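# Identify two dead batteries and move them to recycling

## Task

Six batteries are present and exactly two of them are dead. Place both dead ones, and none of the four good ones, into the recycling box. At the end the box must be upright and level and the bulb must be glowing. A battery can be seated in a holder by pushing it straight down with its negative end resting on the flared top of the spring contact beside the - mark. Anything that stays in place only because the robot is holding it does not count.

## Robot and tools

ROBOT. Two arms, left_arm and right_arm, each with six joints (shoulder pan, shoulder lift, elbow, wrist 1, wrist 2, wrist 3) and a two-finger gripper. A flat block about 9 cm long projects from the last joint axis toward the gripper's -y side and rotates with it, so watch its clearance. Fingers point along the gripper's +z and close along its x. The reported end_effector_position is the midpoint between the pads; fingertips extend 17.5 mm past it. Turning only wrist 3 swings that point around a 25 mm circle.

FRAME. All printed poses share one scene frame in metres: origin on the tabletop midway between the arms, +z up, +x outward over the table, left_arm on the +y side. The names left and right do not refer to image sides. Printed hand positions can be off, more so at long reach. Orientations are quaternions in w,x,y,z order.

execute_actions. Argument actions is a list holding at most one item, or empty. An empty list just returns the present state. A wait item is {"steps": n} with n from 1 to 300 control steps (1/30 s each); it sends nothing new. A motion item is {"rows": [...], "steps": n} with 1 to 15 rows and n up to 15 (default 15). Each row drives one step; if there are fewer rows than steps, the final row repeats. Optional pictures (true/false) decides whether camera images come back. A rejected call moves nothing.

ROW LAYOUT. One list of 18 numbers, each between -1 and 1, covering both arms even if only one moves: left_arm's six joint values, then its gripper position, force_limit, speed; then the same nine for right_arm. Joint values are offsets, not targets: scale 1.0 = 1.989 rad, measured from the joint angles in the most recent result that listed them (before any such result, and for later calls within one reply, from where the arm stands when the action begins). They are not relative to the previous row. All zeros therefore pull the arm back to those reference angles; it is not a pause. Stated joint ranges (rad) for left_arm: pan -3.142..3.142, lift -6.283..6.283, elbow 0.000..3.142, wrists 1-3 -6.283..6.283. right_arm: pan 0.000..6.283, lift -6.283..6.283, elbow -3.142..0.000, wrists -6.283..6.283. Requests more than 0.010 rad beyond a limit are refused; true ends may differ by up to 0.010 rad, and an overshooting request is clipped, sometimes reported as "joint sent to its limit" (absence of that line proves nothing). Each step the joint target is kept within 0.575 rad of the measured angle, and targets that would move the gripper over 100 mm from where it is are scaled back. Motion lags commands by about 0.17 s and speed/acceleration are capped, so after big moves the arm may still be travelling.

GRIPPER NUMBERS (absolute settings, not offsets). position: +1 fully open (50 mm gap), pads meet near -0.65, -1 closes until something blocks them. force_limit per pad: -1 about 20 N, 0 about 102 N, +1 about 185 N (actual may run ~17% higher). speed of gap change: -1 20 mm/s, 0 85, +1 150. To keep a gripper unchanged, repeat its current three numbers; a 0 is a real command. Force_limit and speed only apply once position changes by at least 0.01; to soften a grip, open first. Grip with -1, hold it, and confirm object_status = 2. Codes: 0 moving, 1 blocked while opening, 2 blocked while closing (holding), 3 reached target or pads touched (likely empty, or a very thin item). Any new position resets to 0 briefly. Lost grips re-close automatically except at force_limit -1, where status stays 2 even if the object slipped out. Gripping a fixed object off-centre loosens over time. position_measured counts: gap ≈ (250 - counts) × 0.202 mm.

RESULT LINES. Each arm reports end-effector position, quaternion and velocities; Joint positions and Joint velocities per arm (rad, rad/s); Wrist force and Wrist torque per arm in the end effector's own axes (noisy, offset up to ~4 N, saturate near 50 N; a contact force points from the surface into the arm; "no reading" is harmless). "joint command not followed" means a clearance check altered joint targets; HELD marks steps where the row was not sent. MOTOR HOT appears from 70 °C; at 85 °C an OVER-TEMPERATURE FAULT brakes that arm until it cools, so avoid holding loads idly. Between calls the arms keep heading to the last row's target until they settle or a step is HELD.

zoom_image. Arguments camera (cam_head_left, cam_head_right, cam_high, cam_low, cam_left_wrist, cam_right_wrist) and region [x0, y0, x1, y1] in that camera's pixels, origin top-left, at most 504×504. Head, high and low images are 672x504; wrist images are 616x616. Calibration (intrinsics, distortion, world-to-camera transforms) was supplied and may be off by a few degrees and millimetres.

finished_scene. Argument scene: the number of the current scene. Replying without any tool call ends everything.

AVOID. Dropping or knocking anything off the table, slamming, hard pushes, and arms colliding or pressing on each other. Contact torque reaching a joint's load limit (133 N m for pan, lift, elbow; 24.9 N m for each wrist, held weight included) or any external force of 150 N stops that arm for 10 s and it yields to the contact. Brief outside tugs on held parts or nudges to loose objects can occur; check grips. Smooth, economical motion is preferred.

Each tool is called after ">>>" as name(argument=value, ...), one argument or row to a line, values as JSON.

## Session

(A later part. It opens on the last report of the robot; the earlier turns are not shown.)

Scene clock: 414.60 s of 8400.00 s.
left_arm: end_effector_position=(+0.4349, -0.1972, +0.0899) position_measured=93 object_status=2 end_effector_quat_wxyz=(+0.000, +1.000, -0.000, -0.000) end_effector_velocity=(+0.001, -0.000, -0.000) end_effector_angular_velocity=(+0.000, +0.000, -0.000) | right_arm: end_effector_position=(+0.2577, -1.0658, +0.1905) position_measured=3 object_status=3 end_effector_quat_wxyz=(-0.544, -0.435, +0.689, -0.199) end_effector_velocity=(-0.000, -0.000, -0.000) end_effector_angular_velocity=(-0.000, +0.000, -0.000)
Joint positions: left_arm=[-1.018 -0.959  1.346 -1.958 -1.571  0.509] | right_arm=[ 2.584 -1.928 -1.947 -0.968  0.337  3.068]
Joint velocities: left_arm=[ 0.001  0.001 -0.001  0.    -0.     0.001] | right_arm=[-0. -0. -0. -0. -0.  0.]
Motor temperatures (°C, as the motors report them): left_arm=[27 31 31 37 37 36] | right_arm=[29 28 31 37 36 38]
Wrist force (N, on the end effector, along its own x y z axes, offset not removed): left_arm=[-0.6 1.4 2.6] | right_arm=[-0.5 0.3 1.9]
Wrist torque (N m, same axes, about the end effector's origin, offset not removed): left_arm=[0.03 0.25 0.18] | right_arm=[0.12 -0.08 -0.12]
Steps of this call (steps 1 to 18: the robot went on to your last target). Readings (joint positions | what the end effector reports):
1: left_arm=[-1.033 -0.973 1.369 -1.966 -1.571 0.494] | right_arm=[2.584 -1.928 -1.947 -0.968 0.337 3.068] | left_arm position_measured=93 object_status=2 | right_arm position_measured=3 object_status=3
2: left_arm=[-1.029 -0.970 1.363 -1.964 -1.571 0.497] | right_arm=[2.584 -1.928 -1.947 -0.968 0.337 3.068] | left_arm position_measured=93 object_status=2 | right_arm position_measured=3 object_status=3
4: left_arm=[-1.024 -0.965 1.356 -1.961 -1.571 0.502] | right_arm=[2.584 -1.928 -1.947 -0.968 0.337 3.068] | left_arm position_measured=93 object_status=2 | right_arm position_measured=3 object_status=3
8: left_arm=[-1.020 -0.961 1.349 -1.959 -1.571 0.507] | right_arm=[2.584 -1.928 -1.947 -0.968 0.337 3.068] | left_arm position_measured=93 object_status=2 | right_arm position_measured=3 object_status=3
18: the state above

>>> execute_actions(
  actions=[
    {"rows":[[0.0002,0.0028,0.0023,-0.0051,0,0.0002,-1,0,0,0,0,0,0,0,0,1,0,0],[0.0002,0.0053,0.005,-0.0103,0,0.0002,-1,0,0,0,0,0,0,0,0,1,0,0],[0.0002,0.0078,0.0077,-0.0155,0,0.0002,-1,0,0,0,0,0,0,0,0,1,0,0],[0.0002,0.0103,0.0104,-0.0207,0,0.0002,-1,0,0,0,0,0,0,0,0,1,0,0],[0.0002,0.0121,0.0123,-0.0244,0,0.0002,-1,0,0,0,0,0,0,0,0,1,0,0],[0.0002,0.0139,0.0141,-0.028,0,0.0002,-1,0,0,0,0,0,0,0,0,1,0,0],[0.0002,0.0157,0.0159,-0.0316,0,0.0002,-1,0,0,0,0,0,0,0,0,1,0,0],[0.0002,0.0175,0.0177,-0.0352,0,0.0002,-1,0,0,0,0,0,0,0,0,1,0,0],[0.0002,0.0193,0.0195,-0.0388,0,0.0002,-1,0,0,0,0,0,0,0,0,1,0,0],[0.0002,0.0211,0.0213,-0.0424,0,0.0002,-1,0,0,0,0,0,0,0,0,1,0,0],[0.0002,0.023,0.023,-0.046,0,0.0002,-1,0,0,0,0,0,0,0,0,1,0,0],[0.0002,0.0248,0.0248,-0.0496,0,0.0002,-1,0,0,0,0,0,0,0,0,1,0,0],[0.0002,0.0266,0.0265,-0.0531,0,0.0002,-1,0,0,0,0,0,0,0,0,1,0,0],[0.0002,0.0284,0.0282,-0.0566,0,0.0002,-1,0,0,0,0,0,0,0,0,1,0,0]],"steps":15},
  ],
  pictures=false,
)

>>> execute_actions(
  actions=[
    {"steps":18},
  ],
  pictures=false,
)

>>> execute_actions(
  actions=[
    {"rows":[[0,0,0,0,0,0,0.75,0,0,0,0,0,0,0,0,1,0,0]],"steps":12},
  ],
)

Scene clock: 422.43 s of 8400.00 s.
left_arm: end_effector_position=(+0.4354, -0.1975, +0.0479) position_measured=93 object_status=2 end_effector_quat_wxyz=(+0.000, +1.000, -0.000, -0.000) end_effector_velocity=(-0.001, +0.001, -0.096) end_effector_angular_velocity=(+0.001, +0.000, +0.000) | right_arm: end_effector_position=(+0.2577, -1.0658, +0.1905) position_measured=3 object_status=3 end_effector_quat_wxyz=(-0.544, -0.435, +0.689, -0.199) end_effector_velocity=(+0.000, -0.000, -0.000) end_effector_angular_velocity=(+0.000, +0.000, +0.000)
Joint positions: left_arm=[-1.017 -0.915  1.389 -2.044 -1.571  0.509] | right_arm=[ 2.584 -1.928 -1.947 -0.968  0.337  3.068]
Joint velocities: left_arm=[-0.001  0.101  0.098 -0.199  0.    -0.001] | right_arm=[ 0.    -0.001  0.     0.    -0.     0.   ]
Motor temperatures (°C, as the motors report them): left_arm=[27 31 31 37 37 36] | right_arm=[29 28 31 37 36 38]
Wrist force (N, on the end effector, along its own x y z axes, offset not removed): left_arm=[0.0 0.1 2.5] | right_arm=[-0.2 -0.3 1.9]
Wrist torque (N m, same axes, about the end effector's origin, offset not removed): left_arm=[-0.32 0.08 0.24] | right_arm=[0.08 -0.14 -0.14]
Steps of this call (steps 1 to 15: the robot went on to your last target; steps 16 to 90: nothing new was sent; then 4.33 s passed at rest; steps 91 to 105: all 15 steps of this action). Readings (joint positions | what the end effector reports):
91: left_arm=[-1.018 -0.959 1.345 -1.957 -1.571 0.509] | right_arm=[2.584 -1.928 -1.947 -0.968 0.337 3.068] | left_arm position_measured=93 object_status=2 | right_arm position_measured=3 object_status=3
92: left_arm=[-1.018 -0.958 1.346 -1.959 -1.571 0.509] | right_arm=[2.584 -1.928 -1.947 -0.968 0.337 3.068] | left_arm position_measured=93 object_status=2 | right_arm position_measured=3 object_status=3
94: left_arm=[-1.018 -0.954 1.350 -1.967 -1.571 0.509] | right_arm=[2.584 -1.928 -1.947 -0.968 0.337 3.068] | left_arm position_measured=93 object_status=2 | right_arm position_measured=3 object_status=3
98: left_arm=[-1.017 -0.940 1.364 -1.994 -1.571 0.509] | right_arm=[2.584 -1.928 -1.947 -0.968 0.337 3.068] | left_arm position_measured=93 object_status=2 | right_arm position_measured=3 object_status=3
105: the state above

Scene clock: 423.03 s of 8400.00 s.
left_arm: end_effector_position=(+0.4352, -0.1973, +0.0357) position_measured=93 object_status=2 end_effector_quat_wxyz=(+0.000, +1.000, -0.000, -0.000) end_effector_velocity=(+0.000, -0.000, +0.000) end_effector_angular_velocity=(-0.001, -0.001, -0.000) | right_arm: end_effector_position=(+0.2577, -1.0658, +0.1905) position_measured=3 object_status=3 end_effector_quat_wxyz=(-0.544, -0.435, +0.689, -0.199) end_effector_velocity=(+0.001, +0.000, -0.000) end_effector_angular_velocity=(-0.000, -0.000, +0.002)
Joint positions: left_arm=[-1.017 -0.902  1.402 -2.07  -1.571  0.509] | right_arm=[ 2.584 -1.928 -1.947 -0.968  0.337  3.068]
Joint velocities: left_arm=[-0.     0.    -0.    -0.001  0.    -0.   ] | right_arm=[ 0.002 -0.     0.     0.001 -0.    -0.   ]
Motor temperatures (°C, as the motors report them): left_arm=[27 31 31 37 37 36] | right_arm=[29 28 31 37 36 38]
Wrist force (N, on the end effector, along its own x y z axes, offset not removed): left_arm=[-3.9 6.6 -2.2] | right_arm=[0.4 1.0 2.2]
Wrist torque (N m, same axes, about the end effector's origin, offset not removed): left_arm=[0.31 0.93 0.18] | right_arm=[0.33 -0.28 -0.18]
Steps of this call (steps 1 to 18: the robot went on to your last target). Readings (joint positions | what the end effector reports):
1: left_arm=[-1.017 -0.912 1.392 -2.050 -1.571 0.509] | right_arm=[2.584 -1.928 -1.947 -0.968 0.337 3.068] | left_arm position_measured=93 object_status=2 | right_arm position_measured=3 object_status=3
2: left_arm=[-1.017 -0.910 1.394 -2.055 -1.571 0.509] | right_arm=[2.584 -1.928 -1.947 -0.968 0.337 3.068] | left_arm position_measured=93 object_status=2 | right_arm position_measured=3 object_status=3
4: left_arm=[-1.017 -0.907 1.398 -2.062 -1.571 0.509] | right_arm=[2.584 -1.928 -1.947 -0.968 0.337 3.068] | left_arm position_measured=93 object_status=2 | right_arm position_measured=3 object_status=3
8: left_arm=[-1.017 -0.904 1.400 -2.067 -1.571 0.509] | right_arm=[2.584 -1.928 -1.947 -0.968 0.337 3.068] | left_arm position_measured=93 object_status=2 | right_arm position_measured=3 object_status=3
18: the state above

Scene clock: 423.43 s of 8400.00 s.
left_arm: end_effector_position=(+0.4352, -0.1973, +0.0357) position_measured=41 object_status=3 end_effector_quat_wxyz=(+0.000, +1.000, -0.000, -0.000) end_effector_velocity=(+0.000, +0.000, +0.000) end_effector_angular_velocity=(-0.000, -0.000, -0.001) | right_arm: end_effector_position=(+0.2577, -1.0658, +0.1905) position_measured=3 object_status=3 end_effector_quat_wxyz=(-0.544, -0.435, +0.689, -0.199) end_effector_velocity=(-0.000, -0.000, -0.000) end_effector_angular_velocity=(+0.000, +0.000, -0.001)
Joint positions: left_arm=[-1.017 -0.902  1.402 -2.07  -1.571  0.509] | right_arm=[ 2.584 -1.928 -1.947 -0.968  0.337  3.068]
Joint velocities: left_arm=[ 0.    -0.     0.    -0.     0.     0.001] | right_arm=[-0.001 -0.    -0.    -0.001  0.     0.   ]
Motor temperatures (°C, as the motors report them): left_arm=[27 31 31 37 37 36] | right_arm=[29 28 31 37 36 38]
Wrist force (N, on the end effector, along its own x y z axes, offset not removed): left_arm=[-2.6 -2.6 -2.5] | right_arm=[0.6 -0.2 2.8]
Wrist torque (N m, same axes, about the end effector's origin, offset not removed): left_arm=[-0.86 0.56 0.30] | right_arm=[0.08 -0.25 -0.17]
Steps of this call (steps 1 to 12: all 12 steps of this action). Readings (joint positions | what the end effector reports):
1: left_arm=[-1.017 -0.902 1.402 -2.070 -1.571 0.509] | right_arm=[2.584 -1.928 -1.947 -0.968 0.337 3.068] | left_arm position_measured=88 object_status=0 | right_arm position_measured=3 object_status=3
2: left_arm=[-1.017 -0.902 1.402 -2.070 -1.571 0.509] | right_arm=[2.584 -1.928 -1.947 -0.968 0.337 3.068] | left_arm position_measured=74 object_status=0 | right_arm position_measured=3 object_status=3
4: left_arm=[-1.017 -0.902 1.402 -2.070 -1.571 0.509] | right_arm=[2.584 -1.928 -1.947 -0.968 0.337 3.068] | left_arm position_measured=47 object_status=0 | right_arm position_measured=3 object_status=3
8: left_arm=[-1.017 -0.902 1.402 -2.070 -1.571 0.509] | right_arm=[2.584 -1.928 -1.947 -0.968 0.337 3.068] | left_arm position_measured=41 object_status=0 | right_arm position_measured=3 object_status=3
12: the state above
camera_calibration (this result's frames):
cam_left_wrist: T_world_to_cam=[[0.999797, 0.0183245, 0.00832825, -0.437956], [0.0154594, -0.964045, 0.265288, -0.202571], [0.0128901, -0.265105, -0.964133, 0.12435], [0, 0, 0, 1]] pos_world=[0.439396, -0.154297, 0.177277]
cam_right_wrist: T_world_to_cam=[[-0.0337285, -0.319321, 0.947046, -0.518626], [-0.590759, 0.770694, 0.23882, 0.922351], [-0.806143, -0.551421, -0.214636, -0.191299], [0, 0, 0, 1]] pos_world=[0.373179, -0.981945, 0.229827]

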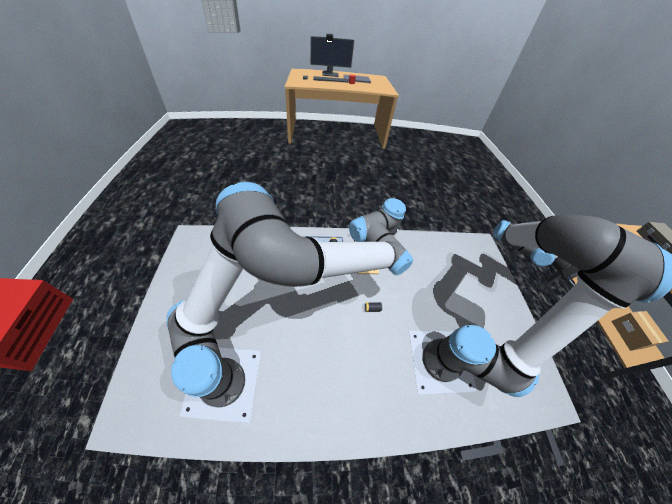

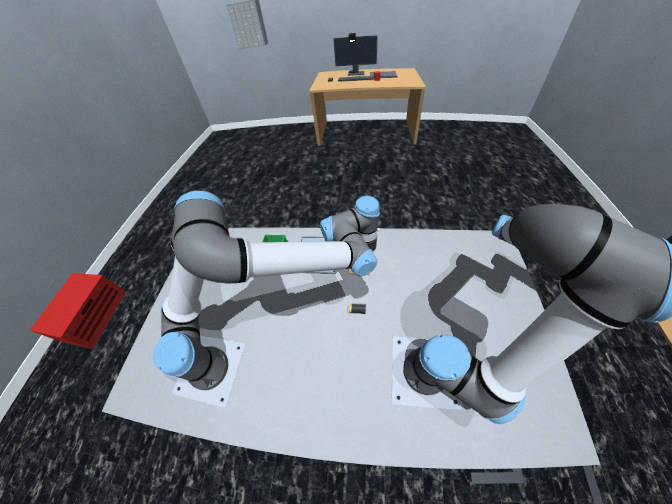

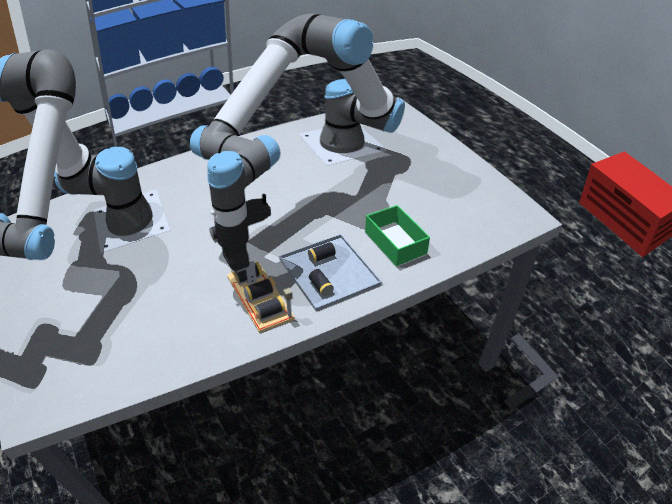

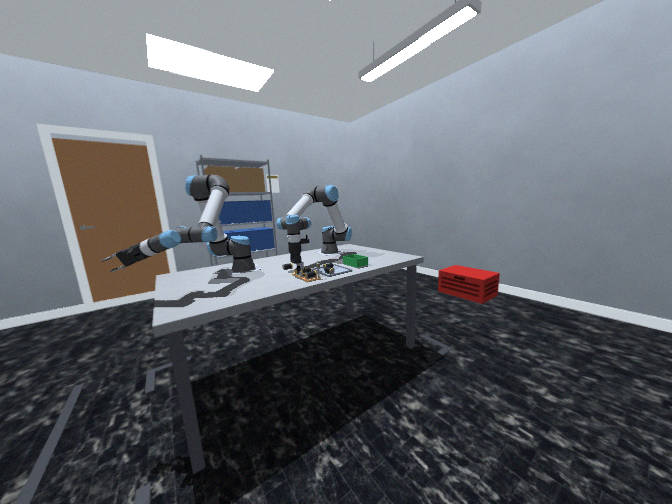

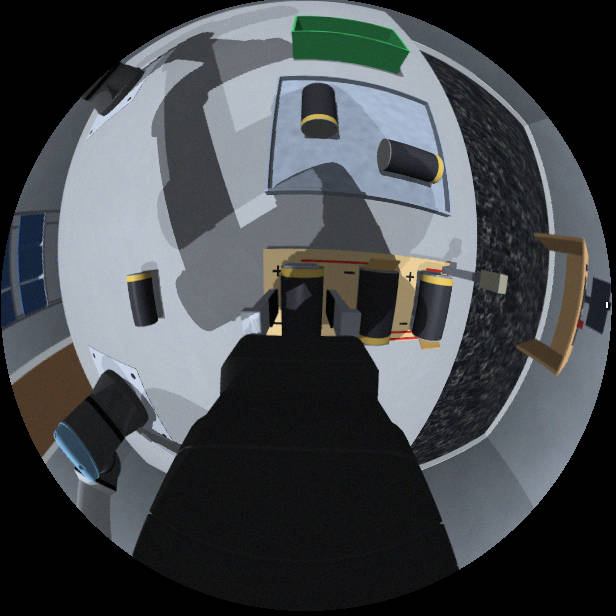

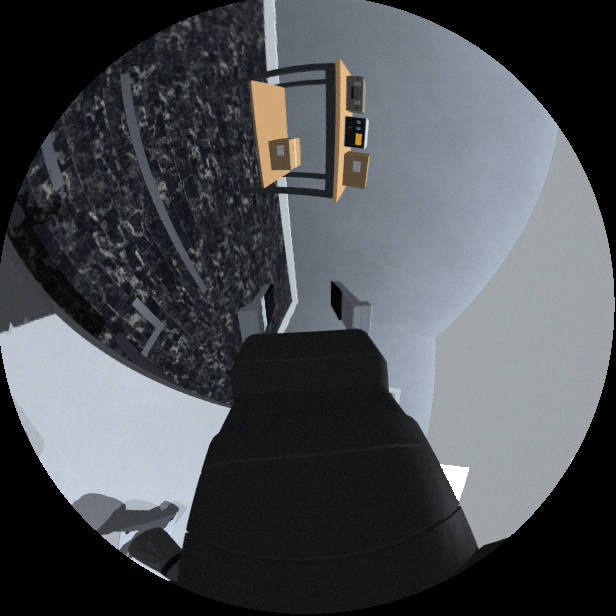

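>>> execute_actions(
  actions=[
    {"rows":[[0,-0.005,-0.005,0.01,0,0,0.75,0,0,0,0,0,0,0,0,1,0,0],[0,-0.012,-0.012,0.024,0,0,0.75,0,0,0,0,0,0,0,0,1,0,0],[0,-0.019,-0.019,0.038,0,0,0.75,0,0,0,0,0,0,0,0,1,0,0],[0,-0.025,-0.0255,0.0505,0,0,0.75,0,0,0,0,0,0,0,0,1,0,0],[0,-0.0281,-0.0287,0.0568,0,0,0.75,0,0,0,0,0,0,0,0,1,0,0],[0,-0.0281,-0.0287,0.0568,0,0,0.75,0,0,0,0,0,0,0,0,1,0,0],[0,-0.0281,-0.0287,0.0568,0,0,0.75,0,0,0,0,0,0,0,0,1,0,0],[0,-0.0281,-0.0287,0.0568,0,0,0.75,0,0,0,0,0,0,0,0,1,0,0],[0.0077,-0.0181,-0.0457,0.0639,0,0.0078,0.75,0,0,0,0,0,0,0,0,1,0,0],[0.0154,-0.0082,-0.0628,0.0709,0,0.0155,0.75,0,0,0,0,0,0,0,0,1,0,0],[0.0231,0.0018,-0.0798,0.078,0,0.0233,0.75,0,0,0,0,0,0,0,0,1,0,0],[0.0308,0.0117,-0.0969,0.085,0,0.031,0.75,0,0,0,0,0,0,0,0,1,0,0],[0.0385,0.0217,-0.1139,0.0921,0,0.0388,0.75,0,0,0,0,0,0,0,0,1,0,0]],"steps":15},
  ],
  pictures=false,
)

>>> execute_actions(
  actions=[
    {"steps":20},
  ],
  pictures=false,
)

>>> execute_actions(
  actions=[
    {"rows":[[0,0.0025,0.0033,-0.0058,0,0,0.75,0,0,0,0,0,0,0,0,1,0,0],[0,0.006,0.0078,-0.0138,0,0,0.75,0,0,0,0,0,0,0,0,1,0,0],[0,0.01,0.0127,-0.0227,0,0,0.75,0,0,0,0,0,0,0,0,1,0,0],[0,0.014,0.0175,-0.0315,0,0,0.75,0,0,0,0,0,0,0,0,1,0,0],[0,0.018,0.0222,-0.0402,0,0,0.75,0,0,0,0,0,0,0,0,1,0,0],[0,0.022,0.0269,-0.0489,0,0,0.75,0,0,0,0,0,0,0,0,1,0,0],[0,0.0249,0.0303,-0.0552,0,0,0.75,0,0,0,0,0,0,0,0,1,0,0]],"steps":15},
  ],
  pictures=false,
)

>>> execute_actions(
  actions=[
    {"steps":10},
  ],
  pictures=false,
)

>>> execute_actions(
  actions=[
    {"rows":[[0,0,0,0,0,0,-1,0,0,0,0,0,0,0,0,1,0,0]],"steps":12},
  ],
  pictures=false,
)

>>> execute_actions(
  actions=[
    {"rows":[[0,-0.002,-0.0024,0.0044,0,0,-1,0,0,0,0,0,0,0,0,1,0,0],[0,-0.005,-0.006,0.011,0,0,-1,0,0,0,0,0,0,0,0,1,0,0],[0,-0.009,-0.0108,0.0198,0,0,-1,0,0,0,0,0,0,0,0,1,0,0],[0,-0.013,-0.0156,0.0286,0,0,-1,0,0,0,0,0,0,0,0,1,0,0],[0,-0.017,-0.0205,0.0375,0,0,-1,0,0,0,0,0,0,0,0,1,0,0],[0,-0.021,-0.0255,0.0465,0,0,-1,0,0,0,0,0,0,0,0,1,0,0],[0,-0.0249,-0.0303,0.0552,0,0,-1,0,0,0,0,0,0,0,0,1,0,0]],"steps":15},
  ],
  pictures=false,
)

Scene clock: 439.20 s of 8400.00 s.
left_arm: end_effector_position=(+0.4712, -0.1967, +0.0867) position_measured=41 object_status=3 end_effector_quat_wxyz=(-0.001, +1.000, -0.000, -0.001) end_effector_velocity=(+0.236, -0.002, +0.027) end_effector_angular_velocity=(-0.024, -0.014, +0.007) | right_arm: end_effector_position=(+0.2577, -1.0658, +0.1905) position_measured=3 object_status=3 end_effector_quat_wxyz=(-0.544, -0.435, +0.689, -0.199) end_effector_velocity=(+0.002, +0.001, -0.000) end_effector_angular_velocity=(+0.000, +0.001, +0.003)
Joint positions: left_arm=[-0.974 -0.9    1.254 -1.922 -1.571  0.553] | right_arm=[ 2.584 -1.928 -1.947 -0.968  0.337  3.068]
Joint velocities: left_arm=[ 0.274  0.337 -0.648  0.284 -0.     0.268] | right_arm=[ 0.002 -0.     0.    -0.001 -0.    -0.   ]
Motor temperatures (°C, as the motors report them): left_arm=[27 31 31 37 37 36] | right_arm=[29 28 31 37 36 38]
Wrist force (N, on the end effector, along its own x y z axes, offset not removed): left_arm=[3.0 0.8 2.0] | right_arm=[0.0 0.9 1.2]
Wrist torque (N m, same axes, about the end effector's origin, offset not removed): left_arm=[-0.13 -0.38 0.04] | right_arm=[0.29 -0.19 -0.12]
Steps of this call (steps 1 to 15: the robot went on to your last target; steps 16 to 90: nothing new was sent; then 12.27 s passed at rest; steps 91 to 105: all 15 steps of this action). Readings (joint positions | what the end effector reports):
91: left_arm=[-1.017 -0.903 1.402 -2.070 -1.571 0.509] | right_arm=[2.584 -1.928 -1.947 -0.968 0.337 3.068] | left_arm position_measured=41 object_status=3 | right_arm position_measured=3 object_status=3
92: left_arm=[-1.017 -0.904 1.400 -2.067 -1.571 0.509] | right_arm=[2.584 -1.928 -1.947 -0.968 0.337 3.068] | left_arm position_measured=41 object_status=3 | right_arm position_measured=3 object_status=3
94: left_arm=[-1.017 -0.913 1.391 -2.049 -1.571 0.509] | right_arm=[2.584 -1.928 -1.947 -0.968 0.337 3.068] | left_arm position_measured=41 object_status=3 | right_arm position_measured=3 object_status=3
98: left_arm=[-1.017 -0.942 1.362 -1.993 -1.571 0.509] | right_arm=[2.584 -1.928 -1.947 -0.968 0.337 3.068] | left_arm position_measured=41 object_status=3 | right_arm position_measured=3 object_status=3
105: the state above

Scene clock: 439.87 s of 8400.00 s.
left_arm: end_effector_position=(+0.4997, -0.1960, +0.0900) position_measured=41 object_status=3 end_effector_quat_wxyz=(+0.000, +1.000, -0.000, -0.000) end_effector_velocity=(+0.000, -0.000, +0.000) end_effector_angular_velocity=(-0.000, -0.000, +0.001) | right_arm: end_effector_position=(+0.2577, -1.0658, +0.1905) position_measured=3 object_status=3 end_effector_quat_wxyz=(-0.544, -0.435, +0.689, -0.199) end_effector_velocity=(-0.000, +0.000, -0.000) end_effector_angular_velocity=(+0.001, +0.001, +0.000)
Joint positions: left_arm=[-0.941 -0.859  1.175 -1.887 -1.571  0.586] | right_arm=[ 2.584 -1.928 -1.947 -0.968  0.337  3.068]
Joint velocities: left_arm=[ 0.001  0.    -0.002  0.001  0.    -0.   ] | right_arm=[ 0.    -0.     0.    -0.001 -0.    -0.   ]
Motor temperatures (°C, as the motors report them): left_arm=[27 31 31 37 37 36] | right_arm=[29 28 31 37 36 38]
Wrist force (N, on the end effector, along its own x y z axes, offset not removed): left_arm=[-0.2 -0.3 0.4] | right_arm=[-0.8 -1.2 1.1]
Wrist torque (N m, same axes, about the end effector's origin, offset not removed): left_arm=[-0.31 0.41 0.09] | right_arm=[-0.07 -0.03 -0.07]
Steps of this call (steps 1 to 20: the robot went on to your last target). Readings (joint positions | what the end effector reports):
1: left_arm=[-0.966 -0.890 1.235 -1.913 -1.571 0.561] | right_arm=[2.584 -1.928 -1.947 -0.968 0.337 3.068] | left_arm position_measured=41 object_status=3 | right_arm position_measured=3 object_status=3
2: left_arm=[-0.960 -0.883 1.220 -1.907 -1.571 0.567] | right_arm=[2.584 -1.928 -1.947 -0.968 0.337 3.068] | left_arm position_measured=41 object_status=3 | right_arm position_measured=3 object_status=3
4: left_arm=[-0.951 -0.872 1.201 -1.898 -1.571 0.576] | right_arm=[2.584 -1.928 -1.947 -0.968 0.337 3.068] | left_arm position_measured=41 object_status=3 | right_arm position_measured=3 object_status=3
8: left_arm=[-0.944 -0.863 1.183 -1.890 -1.571 0.583] | right_arm=[2.584 -1.928 -1.947 -0.968 0.337 3.068] | left_arm position_measured=41 object_status=3 | right_arm position_measured=3 object_status=3
20: the state above

Scene clock: 440.37 s of 8400.00 s.
left_arm: end_effector_position=(+0.4998, -0.1960, +0.0391) position_measured=41 object_status=3 end_effector_quat_wxyz=(+0.000, +1.000, -0.000, -0.000) end_effector_velocity=(-0.000, +0.001, -0.029) end_effector_angular_velocity=(-0.001, -0.000, -0.002) | right_arm: end_effector_position=(+0.2577, -1.0658, +0.1905) position_measured=3 object_status=3 end_effector_quat_wxyz=(-0.544, -0.435, +0.689, -0.199) end_effector_velocity=(-0.000, -0.000, +0.001) end_effector_angular_velocity=(-0.001, -0.001, -0.000)
Joint positions: left_arm=[-0.941 -0.813  1.232 -1.99  -1.571  0.586] | right_arm=[ 2.584 -1.928 -1.947 -0.968  0.337  3.068]
Joint velocities: left_arm=[ 0.     0.027  0.032 -0.059 -0.     0.003] | right_arm=[-0.     0.001 -0.     0.    -0.     0.   ]
Motor temperatures (°C, as the motors report them): left_arm=[27 31 31 37 37 36] | right_arm=[29 28 31 37 36 38]
Wrist force (N, on the end effector, along its own x y z axes, offset not removed): left_arm=[-0.9 0.5 1.2] | right_arm=[0.7 -0.2 3.2]
Wrist torque (N m, same axes, about the end effector's origin, offset not removed): left_arm=[-0.06 0.29 -0.14] | right_arm=[0.11 -0.30 -0.11]
Steps of this call (steps 1 to 15: all 15 steps of this action). Readings (joint positions | what the end effector reports):
1: left_arm=[-0.941 -0.859 1.175 -1.887 -1.571 0.586] | right_arm=[2.584 -1.928 -1.947 -0.968 0.337 3.068] | left_arm position_measured=41 object_status=3 | right_arm position_measured=3 object_status=3
2: left_arm=[-0.941 -0.859 1.176 -1.888 -1.571 0.586] | right_arm=[2.584 -1.928 -1.947 -0.968 0.337 3.068] | left_arm position_measured=41 object_status=3 | right_arm position_measured=3 object_status=3
4: left_arm=[-0.941 -0.854 1.183 -1.899 -1.571 0.586] | right_arm=[2.584 -1.928 -1.947 -0.968 0.337 3.068] | left_arm position_measured=41 object_status=3 | right_arm position_measured=3 object_status=3
8: left_arm=[-0.941 -0.832 1.209 -1.946 -1.571 0.586] | right_arm=[2.584 -1.928 -1.947 -0.968 0.337 3.068] | left_arm position_measured=41 object_status=3 | right_arm position_measured=3 object_status=3
15: the state above

Scene clock: 440.70 s of 8400.00 s.
left_arm: end_effector_position=(+0.4997, -0.1959, +0.0359) position_measured=41 object_status=3 end_effector_quat_wxyz=(+0.000, +1.000, -0.000, -0.000) end_effector_velocity=(-0.001, -0.000, -0.002) end_effector_angular_velocity=(+0.001, +0.001, -0.001) | right_arm: end_effector_position=(+0.2577, -1.0658, +0.1905) position_measured=3 object_status=3 end_effector_quat_wxyz=(-0.544, -0.435, +0.689, -0.199) end_effector_velocity=(+0.000, +0.000, +0.001) end_effector_angular_velocity=(-0.001, -0.002, +0.000)
Joint positions: left_arm=[-0.941 -0.81   1.235 -1.996 -1.571  0.586] | right_arm=[ 2.584 -1.928 -1.947 -0.968  0.337  3.068]
Joint velocities: left_arm=[-0.001  0.003  0.002 -0.003  0.    -0.   ] | right_arm=[ 0.     0.001  0.     0.001  0.    -0.   ]
Motor temperatures (°C, as the motors report them): left_arm=[27 31 31 37 37 36] | right_arm=[29 28 31 37 36 38]
Wrist force (N, on the end effector, along its own x y z axes, offset not removed): left_arm=[-0.5 -1.9 0.5] | right_arm=[-1.4 0.0 1.3]
Wrist torque (N m, same axes, about the end effector's origin, offset not removed): left_arm=[-0.50 0.27 0.33] | right_arm=[0.05 0.10 -0.09]
Steps of this call (steps 1 to 10: the robot went on to your last target). Readings (joint positions | what the end effector reports):
1: left_arm=[-0.941 -0.812 1.233 -1.992 -1.571 0.586] | right_arm=[2.584 -1.928 -1.947 -0.968 0.337 3.068] | left_arm position_measured=41 object_status=3 | right_arm position_measured=3 object_status=3
2: left_arm=[-0.941 -0.812 1.234 -1.993 -1.571 0.586] | right_arm=[2.584 -1.928 -1.947 -0.968 0.337 3.068] | left_arm position_measured=41 object_status=3 | right_arm position_measured=3 object_status=3
4: left_arm=[-0.941 -0.811 1.234 -1.995 -1.571 0.586] | right_arm=[2.584 -1.928 -1.947 -0.968 0.337 3.068] | left_arm position_measured=41 object_status=3 | right_arm position_measured=3 object_status=3
8: left_arm=[-0.941 -0.810 1.235 -1.996 -1.571 0.586] | right_arm=[2.584 -1.928 -1.947 -0.968 0.337 3.068] | left_arm position_measured=41 object_status=3 | right_arm position_measured=3 object_status=3
10: the state above

Scene clock: 441.10 s of 8400.00 s.
left_arm: end_effector_position=(+0.4997, -0.1959, +0.0359) position_measured=93 object_status=2 end_effector_quat_wxyz=(+0.000, +1.000, -0.000, -0.000) end_effector_velocity=(-0.000, -0.000, -0.000) end_effector_angular_velocity=(+0.000, +0.000, -0.002) | right_arm: end_effector_position=(+0.2577, -1.0658, +0.1905) position_measured=3 object_status=3 end_effector_quat_wxyz=(-0.544, -0.435, +0.689, -0.199) end_effector_velocity=(-0.001, -0.000, -0.000) end_effector_angular_velocity=(+0.001, +0.001, -0.002)
Joint positions: left_arm=[-0.941 -0.81   1.235 -1.996 -1.571  0.586] | right_arm=[ 2.584 -1.928 -1.947 -0.968  0.337  3.068]
Joint velocities: left_arm=[-0.001  0.    -0.    -0.    -0.     0.001] | right_arm=[-0.001 -0.     0.    -0.002 -0.     0.   ]
Motor temperatures (°C, as the motors report them): left_arm=[27 31 31 37 37 36] | right_arm=[29 28 31 37 36 38]
Wrist force (N, on the end effector, along its own x y z axes, offset not removed): left_arm=[-3.8 0.1 2.1] | right_arm=[0.3 -0.5 1.8]
Wrist torque (N m, same axes, about the end effector's origin, offset not removed): left_arm=[-0.17 0.99 0.40] | right_arm=[0.00 -0.18 -0.06]
Steps of this call (steps 1 to 12: all 12 steps of this action). Readings (joint positions | what the end effector reports):
1: left_arm=[-0.941 -0.810 1.235 -1.996 -1.571 0.586] | right_arm=[2.584 -1.928 -1.947 -0.968 0.337 3.068] | left_arm position_measured=46 object_status=0 | right_arm position_measured=3 object_status=3
2: left_arm=[-0.941 -0.810 1.235 -1.996 -1.571 0.586] | right_arm=[2.584 -1.928 -1.947 -0.968 0.337 3.068] | left_arm position_measured=60 object_status=0 | right_arm position_measured=3 object_status=3
4: left_arm=[-0.941 -0.810 1.235 -1.996 -1.571 0.586] | right_arm=[2.584 -1.928 -1.947 -0.968 0.337 3.068] | left_arm position_measured=88 object_status=0 | right_arm position_measured=3 object_status=3
8: left_arm=[-0.941 -0.810 1.235 -1.996 -1.571 0.586] | right_arm=[2.584 -1.928 -1.947 -0.968 0.337 3.068] | left_arm position_measured=93 object_status=0 | right_arm position_measured=3 object_status=3
12: the state above

Scene clock: 441.60 s of 8400.00 s.
left_arm: end_effector_position=(+0.4998, -0.1961, +0.0864) position_measured=93 object_status=2 end_effector_quat_wxyz=(+0.000, +1.000, -0.000, -0.000) end_effector_velocity=(-0.001, +0.001, +0.031) end_effector_angular_velocity=(+0.001, +0.001, -0.001) | right_arm: end_effector_position=(+0.2577, -1.0658, +0.1905) position_measured=3 object_status=3 end_effector_quat_wxyz=(-0.544, -0.435, +0.689, -0.199) end_effector_velocity=(-0.001, -0.000, +0.001) end_effector_angular_velocity=(-0.001, -0.001, -0.002)
Joint positions: left_arm=[-0.941 -0.856  1.179 -1.894 -1.571  0.586] | right_arm=[ 2.584 -1.928 -1.947 -0.968  0.337  3.068]
Joint velocities: left_arm=[-0.    -0.028 -0.034  0.064  0.     0.   ] | right_arm=[-0.002  0.001 -0.    -0.001 -0.     0.   ]
Motor temperatures (°C, as the motors report them): left_arm=[27 31 31 37 37 36] | right_arm=[29 28 31 37 36 38]
Wrist force (N, on the end effector, along its own x y z axes, offset not removed): left_arm=[-2.6 -0.3 1.2] | right_arm=[0.4 0.3 1.4]
Wrist torque (N m, same axes, about the end effector's origin, offset not removed): left_arm=[-0.22 0.61 0.13] | right_arm=[0.16 -0.19 -0.11]
Steps of this call (steps 1 to 15: all 15 steps of this action). Readings (joint positions | what the end effector reports):
1: left_arm=[-0.941 -0.810 1.235 -1.996 -1.571 0.586] | right_arm=[2.584 -1.928 -1.947 -0.968 0.337 3.068] | left_arm position_measured=93 object_status=2 | right_arm position_measured=3 object_status=3
2: left_arm=[-0.941 -0.811 1.235 -1.995 -1.571 0.586] | right_arm=[2.584 -1.928 -1.947 -0.968 0.337 3.068] | left_arm position_measured=93 object_status=2 | right_arm position_measured=3 object_status=3
4: left_arm=[-0.941 -0.815 1.230 -1.986 -1.571 0.586] | right_arm=[2.584 -1.928 -1.947 -0.968 0.337 3.068] | left_arm position_measured=93 object_status=2 | right_arm position_measured=3 object_status=3
8: left_arm=[-0.941 -0.836 1.204 -1.941 -1.571 0.586] | right_arm=[2.584 -1.928 -1.947 -0.968 0.337 3.068] | left_arm position_measured=93 object_status=2 | right_arm position_measured=3 object_status=3
15: the state above

>>> execute_actions(
  actions=[
    {"rows":[[-0.0124,-0.0148,0.0197,-0.0049,0,-0.0124,-1,0,0,0,0,0,0,0,0,1,0,0],[-0.0248,-0.028,0.0413,-0.0133,0,-0.0248,-1,0,0,0,0,0,0,0,0,1,0,0],[-0.0372,-0.0411,0.063,-0.0219,0,-0.0372,-1,0,0,0,0,0,0,0,0,1,0,0],[-0.0496,-0.0543,0.0846,-0.0303,0,-0.0496,-1,0,0,0,0,0,0,0,0,1,0,0],[-0.062,-0.0674,0.1063,-0.0389,0,-0.062,-1,0,0,0,0,0,0,0,0,1,0,0],[-0.0744,-0.0806,0.1279,-0.0473,0,-0.0744,-1,0,0,0,0,0,0,0,0,1,0,0],[-0.0868,-0.0937,0.1496,-0.0559,0,-0.0868,-1,0,0,0,0,0,0,0,0,1,0,0],[-0.0992,-0.1069,0.1712,-0.0643,0,-0.0992,-1,0,0,0,0,0,0,0,0,1,0,0],[-0.1116,-0.12,0.1929,-0.0729,0,-0.1116,-1,0,0,0,0,0,0,0,0,1,0,0],[-0.124,-0.1332,0.2145,-0.0813,0,-0.124,-1,0,0,0,0,0,0,0,0,1,0,0]],"steps":15},
  ],
  pictures=false,
)

>>> execute_actions(
  actions=[
    {"steps":18},
  ],
  pictures=false,
)

>>> execute_actions(
  actions=[
    {"rows":[[0,0.004,0.0033,-0.0073,0,0,-1,0,0,0,0,0,0,0,0,1,0,0],[0,0.0095,0.0079,-0.0174,0,0,-1,0,0,0,0,0,0,0,0,1,0,0],[0,0.015,0.0125,-0.0275,0,0,-1,0,0,0,0,0,0,0,0,1,0,0],[0,0.0205,0.017,-0.0375,0,0,-1,0,0,0,0,0,0,0,0,1,0,0],[0,0.026,0.0213,-0.0473,0,0,-1,0,0,0,0,0,0,0,0,1,0,0],[0,0.032,0.026,-0.058,0,0,-1,0,0,0,0,0,0,0,0,1,0,0],[0,0.038,0.0305,-0.0685,0,0,-1,0,0,0,0,0,0,0,0,1,0,0],[0,0.0412,0.033,-0.0742,0,0,-1,0,0,0,0,0,0,0,0,1,0,0]],"steps":15},
  ],
  pictures=false,
)

>>> execute_actions(
  actions=[
    {"steps":14},
  ],
  pictures=false,
)

>>> execute_actions(
  actions=[
    {"rows":[[0,0,0,0,0,0,0.75,0,0,0,0,0,0,0,0,1,0,0]],"steps":7},
  ],
  pictures=false,
)

>>> execute_actions(
  actions=[
    {"rows":[[0,-0.006,-0.005,0.011,0,0,0.75,0,0,0,0,0,0,0,0,1,0,0],[0,-0.015,-0.012,0.027,0,0,0.75,0,0,0,0,0,0,0,0,1,0,0],[0,-0.025,-0.02,0.045,0,0,0.75,0,0,0,0,0,0,0,0,1,0,0],[0,-0.035,-0.028,0.063,0,0,0.75,0,0,0,0,0,0,0,0,1,0,0],[0,-0.0412,-0.033,0.0742,0,0,0.75,0,0,0,0,0,0,0,0,1,0,0]],"steps":15},
  ],
  pictures=false,
)

Scene clock: 455.60 s of 8400.00 s.
left_arm: end_effector_position=(+0.3320, -0.2015, +0.0922) position_measured=93 object_status=2 end_effector_quat_wxyz=(+0.002, +1.000, -0.000, +0.000) end_effector_velocity=(-0.191, +0.043, -0.018) end_effector_angular_velocity=(+0.025, +0.011, -0.003) | right_arm: end_effector_position=(+0.2577, -1.0658, +0.1905) position_measured=3 object_status=3 end_effector_quat_wxyz=(-0.544, -0.435, +0.689, -0.199) end_effector_velocity=(+0.001, +0.000, +0.000) end_effector_angular_velocity=(+0.000, +0.001, +0.002)
Joint positions: left_arm=[-1.158 -1.09   1.551 -2.036 -1.571  0.369] | right_arm=[ 2.584 -1.928 -1.947 -0.968  0.337  3.068]
Joint velocities: left_arm=[-0.252 -0.269  0.464 -0.168  0.    -0.249] | right_arm=[ 0.002  0.001 -0.    -0.002 -0.     0.   ]
Motor temperatures (°C, as the motors report them): left_arm=[27 32 31 37 37 36] | right_arm=[29 28 31 37 36 38]
Wrist force (N, on the end effector, along its own x y z axes, offset not removed): left_arm=[-6.1 -0.3 1.6] | right_arm=[-0.7 -1.5 1.9]
Wrist torque (N m, same axes, about the end effector's origin, offset not removed): left_arm=[-0.23 0.98 0.31] | right_arm=[-0.15 -0.09 -0.10]
Steps of this call (steps 1 to 15: the robot went on to your last target; steps 16 to 90: nothing new was sent; then 10.50 s passed at rest; steps 91 to 105: all 15 steps of this action). Readings (joint positions | what the end effector reports):
91: left_arm=[-0.941 -0.860 1.175 -1.887 -1.571 0.586] | right_arm=[2.584 -1.928 -1.947 -0.968 0.337 3.068] | left_arm position_measured=93 object_status=2 | right_arm position_measured=3 object_status=3
92: left_arm=[-0.944 -0.863 1.180 -1.889 -1.571 0.583] | right_arm=[2.584 -1.928 -1.947 -0.968 0.337 3.068] | left_arm position_measured=93 object_status=2 | right_arm position_measured=3 object_status=3
94: left_arm=[-0.962 -0.882 1.210 -1.902 -1.571 0.565] | right_arm=[2.584 -1.928 -1.947 -0.968 0.337 3.068] | left_arm position_measured=93 object_status=2 | right_arm position_measured=3 object_status=3
98: left_arm=[-1.032 -0.956 1.329 -1.951 -1.571 0.495] | right_arm=[2.584 -1.928 -1.947 -0.968 0.337 3.068] | left_arm position_measured=93 object_status=2 | right_arm position_measured=3 object_status=3
105: the state above

Scene clock: 456.20 s of 8400.00 s.
left_arm: end_effector_position=(+0.3099, -0.1958, +0.0899) position_measured=93 object_status=2 end_effector_quat_wxyz=(+0.000, +1.000, -0.000, -0.000) end_effector_velocity=(-0.001, +0.000, -0.000) end_effector_angular_velocity=(+0.000, +0.000, +0.002) | right_arm: end_effector_position=(+0.2577, -1.0658, +0.1905) position_measured=3 object_status=3 end_effector_quat_wxyz=(-0.544, -0.435, +0.689, -0.199) end_effector_velocity=(-0.000, +0.000, -0.000) end_effector_angular_velocity=(+0.001, +0.002, +0.000)
Joint positions: left_arm=[-1.187 -1.121  1.606 -2.056 -1.571  0.34 ] | right_arm=[ 2.584 -1.928 -1.947 -0.968  0.337  3.068]
Joint velocities: left_arm=[-0.002 -0.001  0.003 -0.001 -0.    -0.004] | right_arm=[ 0.    -0.    -0.    -0.002 -0.     0.   ]
Motor temperatures (°C, as the motors report them): left_arm=[27 32 31 37 37 36] | right_arm=[29 28 31 37 36 38]
Wrist force (N, on the end effector, along its own x y z axes, offset not removed): left_arm=[-3.2 -1.6 -0.1] | right_arm=[-0.6 0.1 2.6]
Wrist torque (N m, same axes, about the end effector's origin, offset not removed): left_arm=[-0.48 0.73 0.45] | right_arm=[0.09 0.00 -0.11]
Steps of this call (steps 1 to 18: the robot went on to your last target). Readings (joint positions | what the end effector reports):
1: left_arm=[-1.165 -1.097 1.565 -2.041 -1.571 0.362] | right_arm=[2.584 -1.928 -1.947 -0.968 0.337 3.068] | left_arm position_measured=93 object_status=2 | right_arm position_measured=3 object_status=3
2: left_arm=[-1.171 -1.103 1.575 -2.045 -1.571 0.356] | right_arm=[2.584 -1.928 -1.947 -0.968 0.337 3.068] | left_arm position_measured=93 object_status=2 | right_arm position_measured=3 object_status=3
4: left_arm=[-1.178 -1.111 1.588 -2.050 -1.571 0.349] | right_arm=[2.584 -1.928 -1.947 -0.968 0.337 3.068] | left_arm position_measured=93 object_status=2 | right_arm position_measured=3 object_status=3
8: left_arm=[-1.184 -1.118 1.600 -2.054 -1.571 0.343] | right_arm=[2.584 -1.928 -1.947 -0.968 0.337 3.068] | left_arm position_measured=93 object_status=2 | right_arm position_measured=3 object_status=3
18: the state above

Scene clock: 456.70 s of 8400.00 s.
left_arm: end_effector_position=(+0.3100, -0.1961, +0.0292) position_measured=93 object_status=2 end_effector_quat_wxyz=(+0.000, +1.000, -0.000, -0.000) end_effector_velocity=(-0.000, +0.001, -0.040) end_effector_angular_velocity=(-0.003, -0.001, +0.001) | right_arm: end_effector_position=(+0.2577, -1.0658, +0.1905) position_measured=3 object_status=3 end_effector_quat_wxyz=(-0.544, -0.435, +0.689, -0.199) end_effector_velocity=(+0.000, -0.000, -0.000) end_effector_angular_velocity=(-0.000, -0.000, +0.000)
Joint positions: left_arm=[-1.187 -1.045  1.666 -2.192 -1.571  0.34 ] | right_arm=[ 2.584 -1.928 -1.947 -0.968  0.337  3.068]
Joint velocities: left_arm=[ 0.     0.052  0.04  -0.094  0.    -0.001] | right_arm=[ 0.    -0.001 -0.     0.001 -0.     0.   ]
Motor temperatures (°C, as the motors report them): left_arm=[27 32 31 37 37 36] | right_arm=[29 28 31 37 36 38]
Wrist force (N, on the end effector, along its own x y z axes, offset not removed): left_arm=[-1.5 0.5 2.3] | right_arm=[-1.2 -1.1 2.5]
Wrist torque (N m, same axes, about the end effector's origin, offset not removed): left_arm=[-0.26 0.33 0.16] | right_arm=[-0.02 0.02 -0.12]
Steps of this call (steps 1 to 15: all 15 steps of this action). Readings (joint positions | what the end effector reports):
1: left_arm=[-1.187 -1.121 1.606 -2.056 -1.571 0.340] | right_arm=[2.584 -1.928 -1.947 -0.968 0.337 3.068] | left_arm position_measured=93 object_status=2 | right_arm position_measured=3 object_status=3
2: left_arm=[-1.187 -1.120 1.607 -2.058 -1.571 0.340] | right_arm=[2.584 -1.928 -1.947 -0.968 0.337 3.068] | left_arm position_measured=93 object_status=2 | right_arm position_measured=3 object_status=3
4: left_arm=[-1.187 -1.112 1.613 -2.071 -1.571 0.340] | right_arm=[2.584 -1.928 -1.947 -0.968 0.337 3.068] | left_arm position_measured=93 object_status=2 | right_arm position_measured=3 object_status=3
8: left_arm=[-1.187 -1.081 1.638 -2.127 -1.571 0.340] | right_arm=[2.584 -1.928 -1.947 -0.968 0.337 3.068] | left_arm position_measured=93 object_status=2 | right_arm position_measured=3 object_status=3
15: the state above

Scene clock: 457.17 s of 8400.00 s.
left_arm: end_effector_position=(+0.3099, -0.1959, +0.0246) position_measured=93 object_status=2 end_effector_quat_wxyz=(+0.000, +1.000, -0.000, -0.000) end_effector_velocity=(-0.000, +0.000, -0.001) end_effector_angular_velocity=(+0.001, +0.000, -0.000) | right_arm: end_effector_position=(+0.2577, -1.0658, +0.1905) position_measured=3 object_status=3 end_effector_quat_wxyz=(-0.544, -0.435, +0.689, -0.199) end_effector_velocity=(-0.000, -0.000, +0.000) end_effector_angular_velocity=(-0.001, -0.001, -0.000)
Joint positions: left_arm=[-1.187 -1.039  1.671 -2.203 -1.571  0.34 ] | right_arm=[ 2.584 -1.928 -1.947 -0.968  0.337  3.068]
Joint velocities: left_arm=[-0.     0.001  0.001 -0.001 -0.     0.   ] | right_arm=[-0.001  0.001 -0.     0.001 -0.    -0.   ]
Motor temperatures (°C, as the motors report them): left_arm=[27 32 31 37 37 36] | right_arm=[29 28 31 37 36 38]
Wrist force (N, on the end effector, along its own x y z axes, offset not removed): left_arm=[-1.3 -0.9 -0.4] | right_arm=[0.1 -0.5 2.7]
Wrist torque (N m, same axes, about the end effector's origin, offset not removed): left_arm=[-0.41 0.43 0.16] | right_arm=[0.04 -0.14 -0.14]
Steps of this call (steps 1 to 14: the robot went on to your last target). Readings (joint positions | what the end effector reports):
1: left_arm=[-1.187 -1.044 1.668 -2.195 -1.571 0.340] | right_arm=[2.584 -1.928 -1.947 -0.968 0.337 3.068] | left_arm position_measured=93 object_status=2 | right_arm position_measured=3 object_status=3
2: left_arm=[-1.187 -1.042 1.669 -2.197 -1.571 0.340] | right_arm=[2.584 -1.928 -1.947 -0.968 0.337 3.068] | left_arm position_measured=93 object_status=2 | right_arm position_measured=3 object_status=3
4: left_arm=[-1.187 -1.041 1.670 -2.200 -1.571 0.340] | right_arm=[2.584 -1.928 -1.947 -0.968 0.337 3.068] | left_arm position_measured=93 object_status=2 | right_arm position_measured=3 object_status=3
8: left_arm=[-1.187 -1.040 1.671 -2.202 -1.571 0.340] | right_arm=[2.584 -1.928 -1.947 -0.968 0.337 3.068] | left_arm position_measured=93 object_status=2 | right_arm position_measured=3 object_status=3
14: the state above

Scene clock: 457.40 s of 8400.00 s.
left_arm: end_effector_position=(+0.3099, -0.1959, +0.0245) position_measured=41 object_status=0 end_effector_quat_wxyz=(+0.000, +1.000, -0.000, -0.000) end_effector_velocity=(-0.000, -0.000, -0.000) end_effector_angular_velocity=(+0.000, +0.000, +0.001) | right_arm: end_effector_position=(+0.2577, -1.0658, +0.1905) position_measured=3 object_status=3 end_effector_quat_wxyz=(-0.544, -0.435, +0.689, -0.199) end_effector_velocity=(+0.001, +0.000, +0.001) end_effector_angular_velocity=(-0.001, -0.001, +0.002)
Joint positions: left_arm=[-1.187 -1.039  1.671 -2.203 -1.571  0.34 ] | right_arm=[ 2.584 -1.928 -1.947 -0.968  0.337  3.068]
Joint velocities: left_arm=[-0.     0.001 -0.     0.     0.    -0.001] | right_arm=[ 0.002  0.001 -0.     0.    -0.    -0.   ]
Motor temperatures (°C, as the motors report them): left_arm=[27 32 31 37 37 36] | right_arm=[29 28 31 37 36 38]
Wrist force (N, on the end effector, along its own x y z axes, offset not removed): left_arm=[-2.8 1.6 2.9] | right_arm=[0.9 0.3 1.2]
Wrist torque (N m, same axes, about the end effector's origin, offset not removed): left_arm=[0.06 0.52 0.14] | right_arm=[0.18 -0.35 -0.19]
Steps of this call (steps 1 to 7: all 7 steps of this action). Readings (joint positions | what the end effector reports):
1: left_arm=[-1.187 -1.039 1.671 -2.203 -1.571 0.340] | right_arm=[2.584 -1.928 -1.947 -0.968 0.337 3.068] | left_arm position_measured=88 object_status=0 | right_arm position_measured=3 object_status=3
2: left_arm=[-1.187 -1.039 1.671 -2.203 -1.571 0.340] | right_arm=[2.584 -1.928 -1.947 -0.968 0.337 3.068] | left_arm position_measured=74 object_status=0 | right_arm position_measured=3 object_status=3
4: left_arm=[-1.187 -1.039 1.671 -2.203 -1.571 0.340] | right_arm=[2.584 -1.928 -1.947 -0.968 0.337 3.068] | left_arm position_measured=47 object_status=0 | right_arm position_measured=3 object_status=3
7: the state above

Scene clock: 457.90 s of 8400.00 s.
left_arm: end_effector_position=(+0.3100, -0.1961, +0.0871) position_measured=41 object_status=3 end_effector_quat_wxyz=(+0.000, +1.000, -0.000, -0.000) end_effector_velocity=(-0.001, +0.002, +0.026) end_effector_angular_velocity=(+0.001, +0.000, -0.001) | right_arm: end_effector_position=(+0.2577, -1.0658, +0.1905) position_measured=3 object_status=3 end_effector_quat_wxyz=(-0.544, -0.435, +0.689, -0.199) end_effector_velocity=(+0.000, -0.000, -0.000) end_effector_angular_velocity=(-0.001, -0.001, -0.000)
Joint positions: left_arm=[-1.187 -1.117  1.608 -2.062 -1.571  0.34 ] | right_arm=[ 2.584 -1.928 -1.947 -0.968  0.337  3.068]
Joint velocities: left_arm=[-0.    -0.032 -0.025  0.057 -0.     0.001] | right_arm=[-0.    -0.     0.     0.001  0.     0.   ]
Motor temperatures (°C, as the motors report them): left_arm=[27 32 31 37 37 36] | right_arm=[29 28 31 37 36 38]
Wrist force (N, on the end effector, along its own x y z axes, offset not removed): left_arm=[-0.7 0.2 -2.5] | right_arm=[-0.2 -0.4 2.6]
Wrist torque (N m, same axes, about the end effector's origin, offset not removed): left_arm=[-0.18 0.26 0.02] | right_arm=[0.06 -0.17 -0.10]
Steps of this call (steps 1 to 15: all 15 steps of this action). Readings (joint positions | what the end effector reports):
1: left_arm=[-1.187 -1.039 1.671 -2.203 -1.571 0.340] | right_arm=[2.584 -1.928 -1.947 -0.968 0.337 3.068] | left_arm position_measured=41 object_status=0 | right_arm position_measured=3 object_status=3
2: left_arm=[-1.187 -1.041 1.670 -2.201 -1.571 0.340] | right_arm=[2.584 -1.928 -1.947 -0.968 0.337 3.068] | left_arm position_measured=41 object_status=0 | right_arm position_measured=3 object_status=3
4: left_arm=[-1.187 -1.053 1.660 -2.181 -1.571 0.340] | right_arm=[2.584 -1.928 -1.947 -0.968 0.337 3.068] | left_arm position_measured=41 object_status=3 | right_arm position_measured=3 object_status=3
8: left_arm=[-1.187 -1.094 1.627 -2.106 -1.571 0.340] | right_arm=[2.584 -1.928 -1.947 -0.968 0.337 3.068] | left_arm position_measured=41 object_status=3 | right_arm position_measured=3 object_status=3
15: the state above

>>> execute_actions(
  actions=[],
)

Scene clock: 469.23 s of 8400.00 s.
left_arm: end_effector_position=(+0.3099, -0.1958, +0.0900) position_measured=41 object_status=3 end_effector_quat_wxyz=(+0.000, +1.000, -0.000, -0.000) end_effector_velocity=(+0.000, +0.000, -0.000) end_effector_angular_velocity=(+0.000, +0.000, +0.002) | right_arm: end_effector_position=(+0.2577, -1.0658, +0.1905) position_measured=3 object_status=3 end_effector_quat_wxyz=(-0.544, -0.435, +0.689, -0.199) end_effector_velocity=(-0.001, -0.000, +0.000) end_effector_angular_velocity=(-0.000, +0.001, -0.001)
Joint positions: left_arm=[-1.187 -1.121  1.606 -2.056 -1.571  0.34 ] | right_arm=[ 2.584 -1.928 -1.947 -0.968  0.337  3.068]
Joint velocities: left_arm=[ 0.     0.    -0.     0.     0.    -0.001] | right_arm=[-0.001  0.     0.    -0.001 -0.001  0.   ]
Motor temperatures (°C, as the motors report them): left_arm=[27 32 31 37 37 36] | right_arm=[29 28 31 37 36 38]
Wrist force (N, on the end effector, along its own x y z axes, offset not removed): left_arm=[-0.3 1.3 1.4] | right_arm=[0.4 0.3 2.0]
Wrist torque (N m, same axes, about the end effector's origin, offset not removed): left_arm=[-0.09 0.23 -0.05] | right_arm=[0.19 -0.19 -0.19]
Steps of this call (steps 1 to 15: the robot went on to your last target; steps 16 to 90: nothing new was sent; then 8.33 s passed at rest). Readings (joint positions | what the end effector reports):
1: left_arm=[-1.187 -1.118 1.608 -2.061 -1.571 0.340] | right_arm=[2.584 -1.928 -1.947 -0.968 0.337 3.068] | left_arm position_measured=41 object_status=3 | right_arm position_measured=3 object_status=3
2: left_arm=[-1.187 -1.119 1.607 -2.059 -1.571 0.340] | right_arm=[2.584 -1.928 -1.947 -0.968 0.337 3.068] | left_arm position_measured=41 object_status=3 | right_arm position_measured=3 object_status=3
4: left_arm=[-1.187 -1.120 1.606 -2.058 -1.571 0.340] | right_arm=[2.584 -1.928 -1.947 -0.968 0.337 3.068] | left_arm position_measured=41 object_status=3 | right_arm position_measured=3 object_status=3
8: left_arm=[-1.187 -1.121 1.606 -2.056 -1.571 0.340] | right_arm=[2.584 -1.928 -1.947 -0.968 0.337 3.068] | left_arm position_measured=41 object_status=3 | right_arm position_measured=3 object_status=3
90: the state above
All arms were judged still, so your last target was given up. Only a new action makes them travel on or press farther. Fingers that are still opening or closing keep moving.
camera_calibration (this result's frames):
cam_left_wrist: T_world_to_cam=[[0.999807, 0.0177398, 0.00840845, -0.313236], [0.0148709, -0.963984, 0.265545, -0.213479], [0.0128163, -0.265368, -0.964062, 0.178671], [0, 0, 0, 1]] pos_world=[0.31406, -0.15282, 0.231572]
cam_right_wrist: T_world_to_cam=[[-0.0337286, -0.319321, 0.947046, -0.518626], [-0.590759, 0.770694, 0.23882, 0.922351], [-0.806143, -0.551421, -0.214636, -0.191299], [0, 0, 0, 1]] pos_world=[0.373179, -0.981945, 0.229827]

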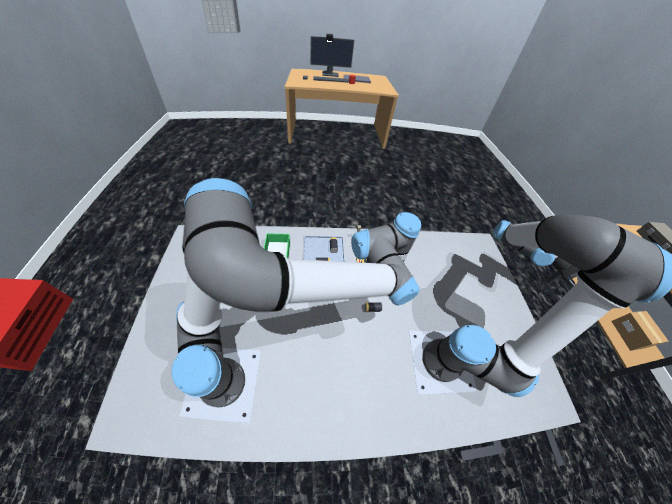

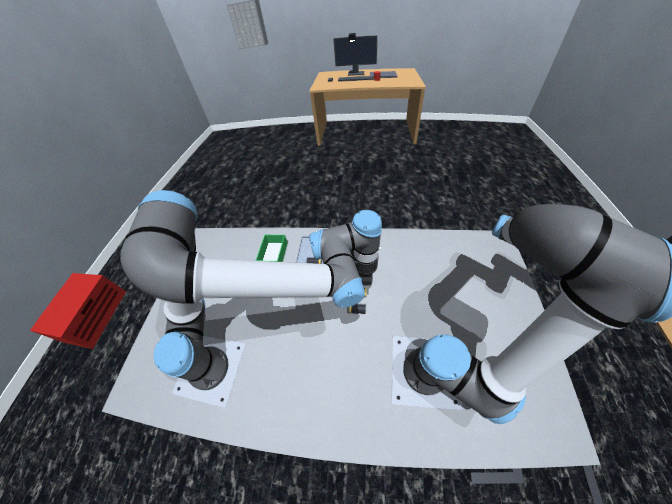

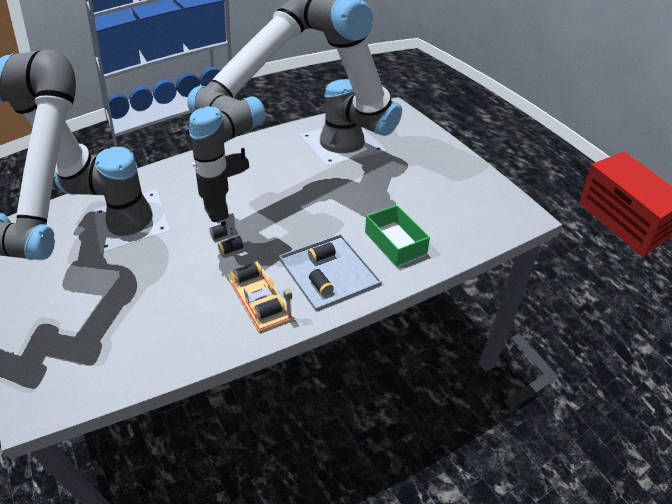

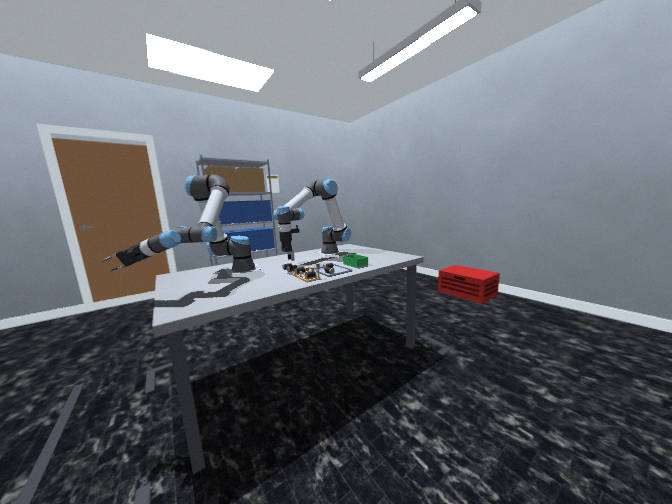

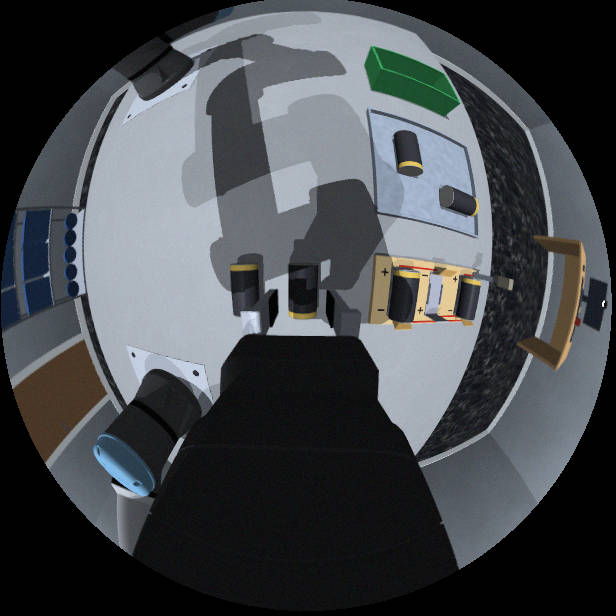

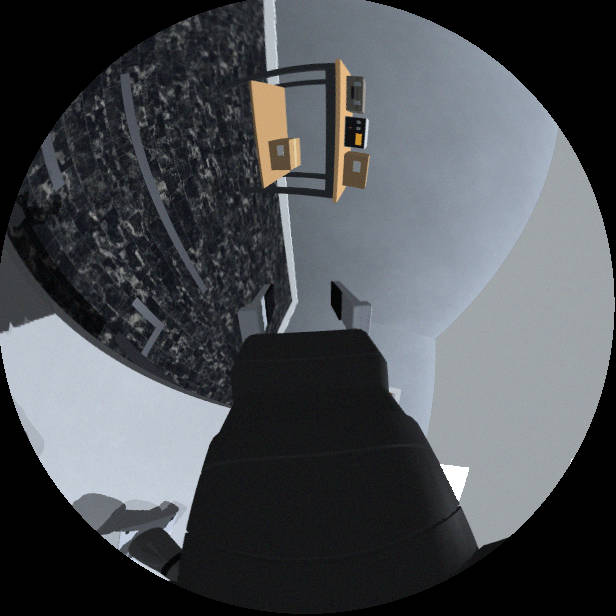

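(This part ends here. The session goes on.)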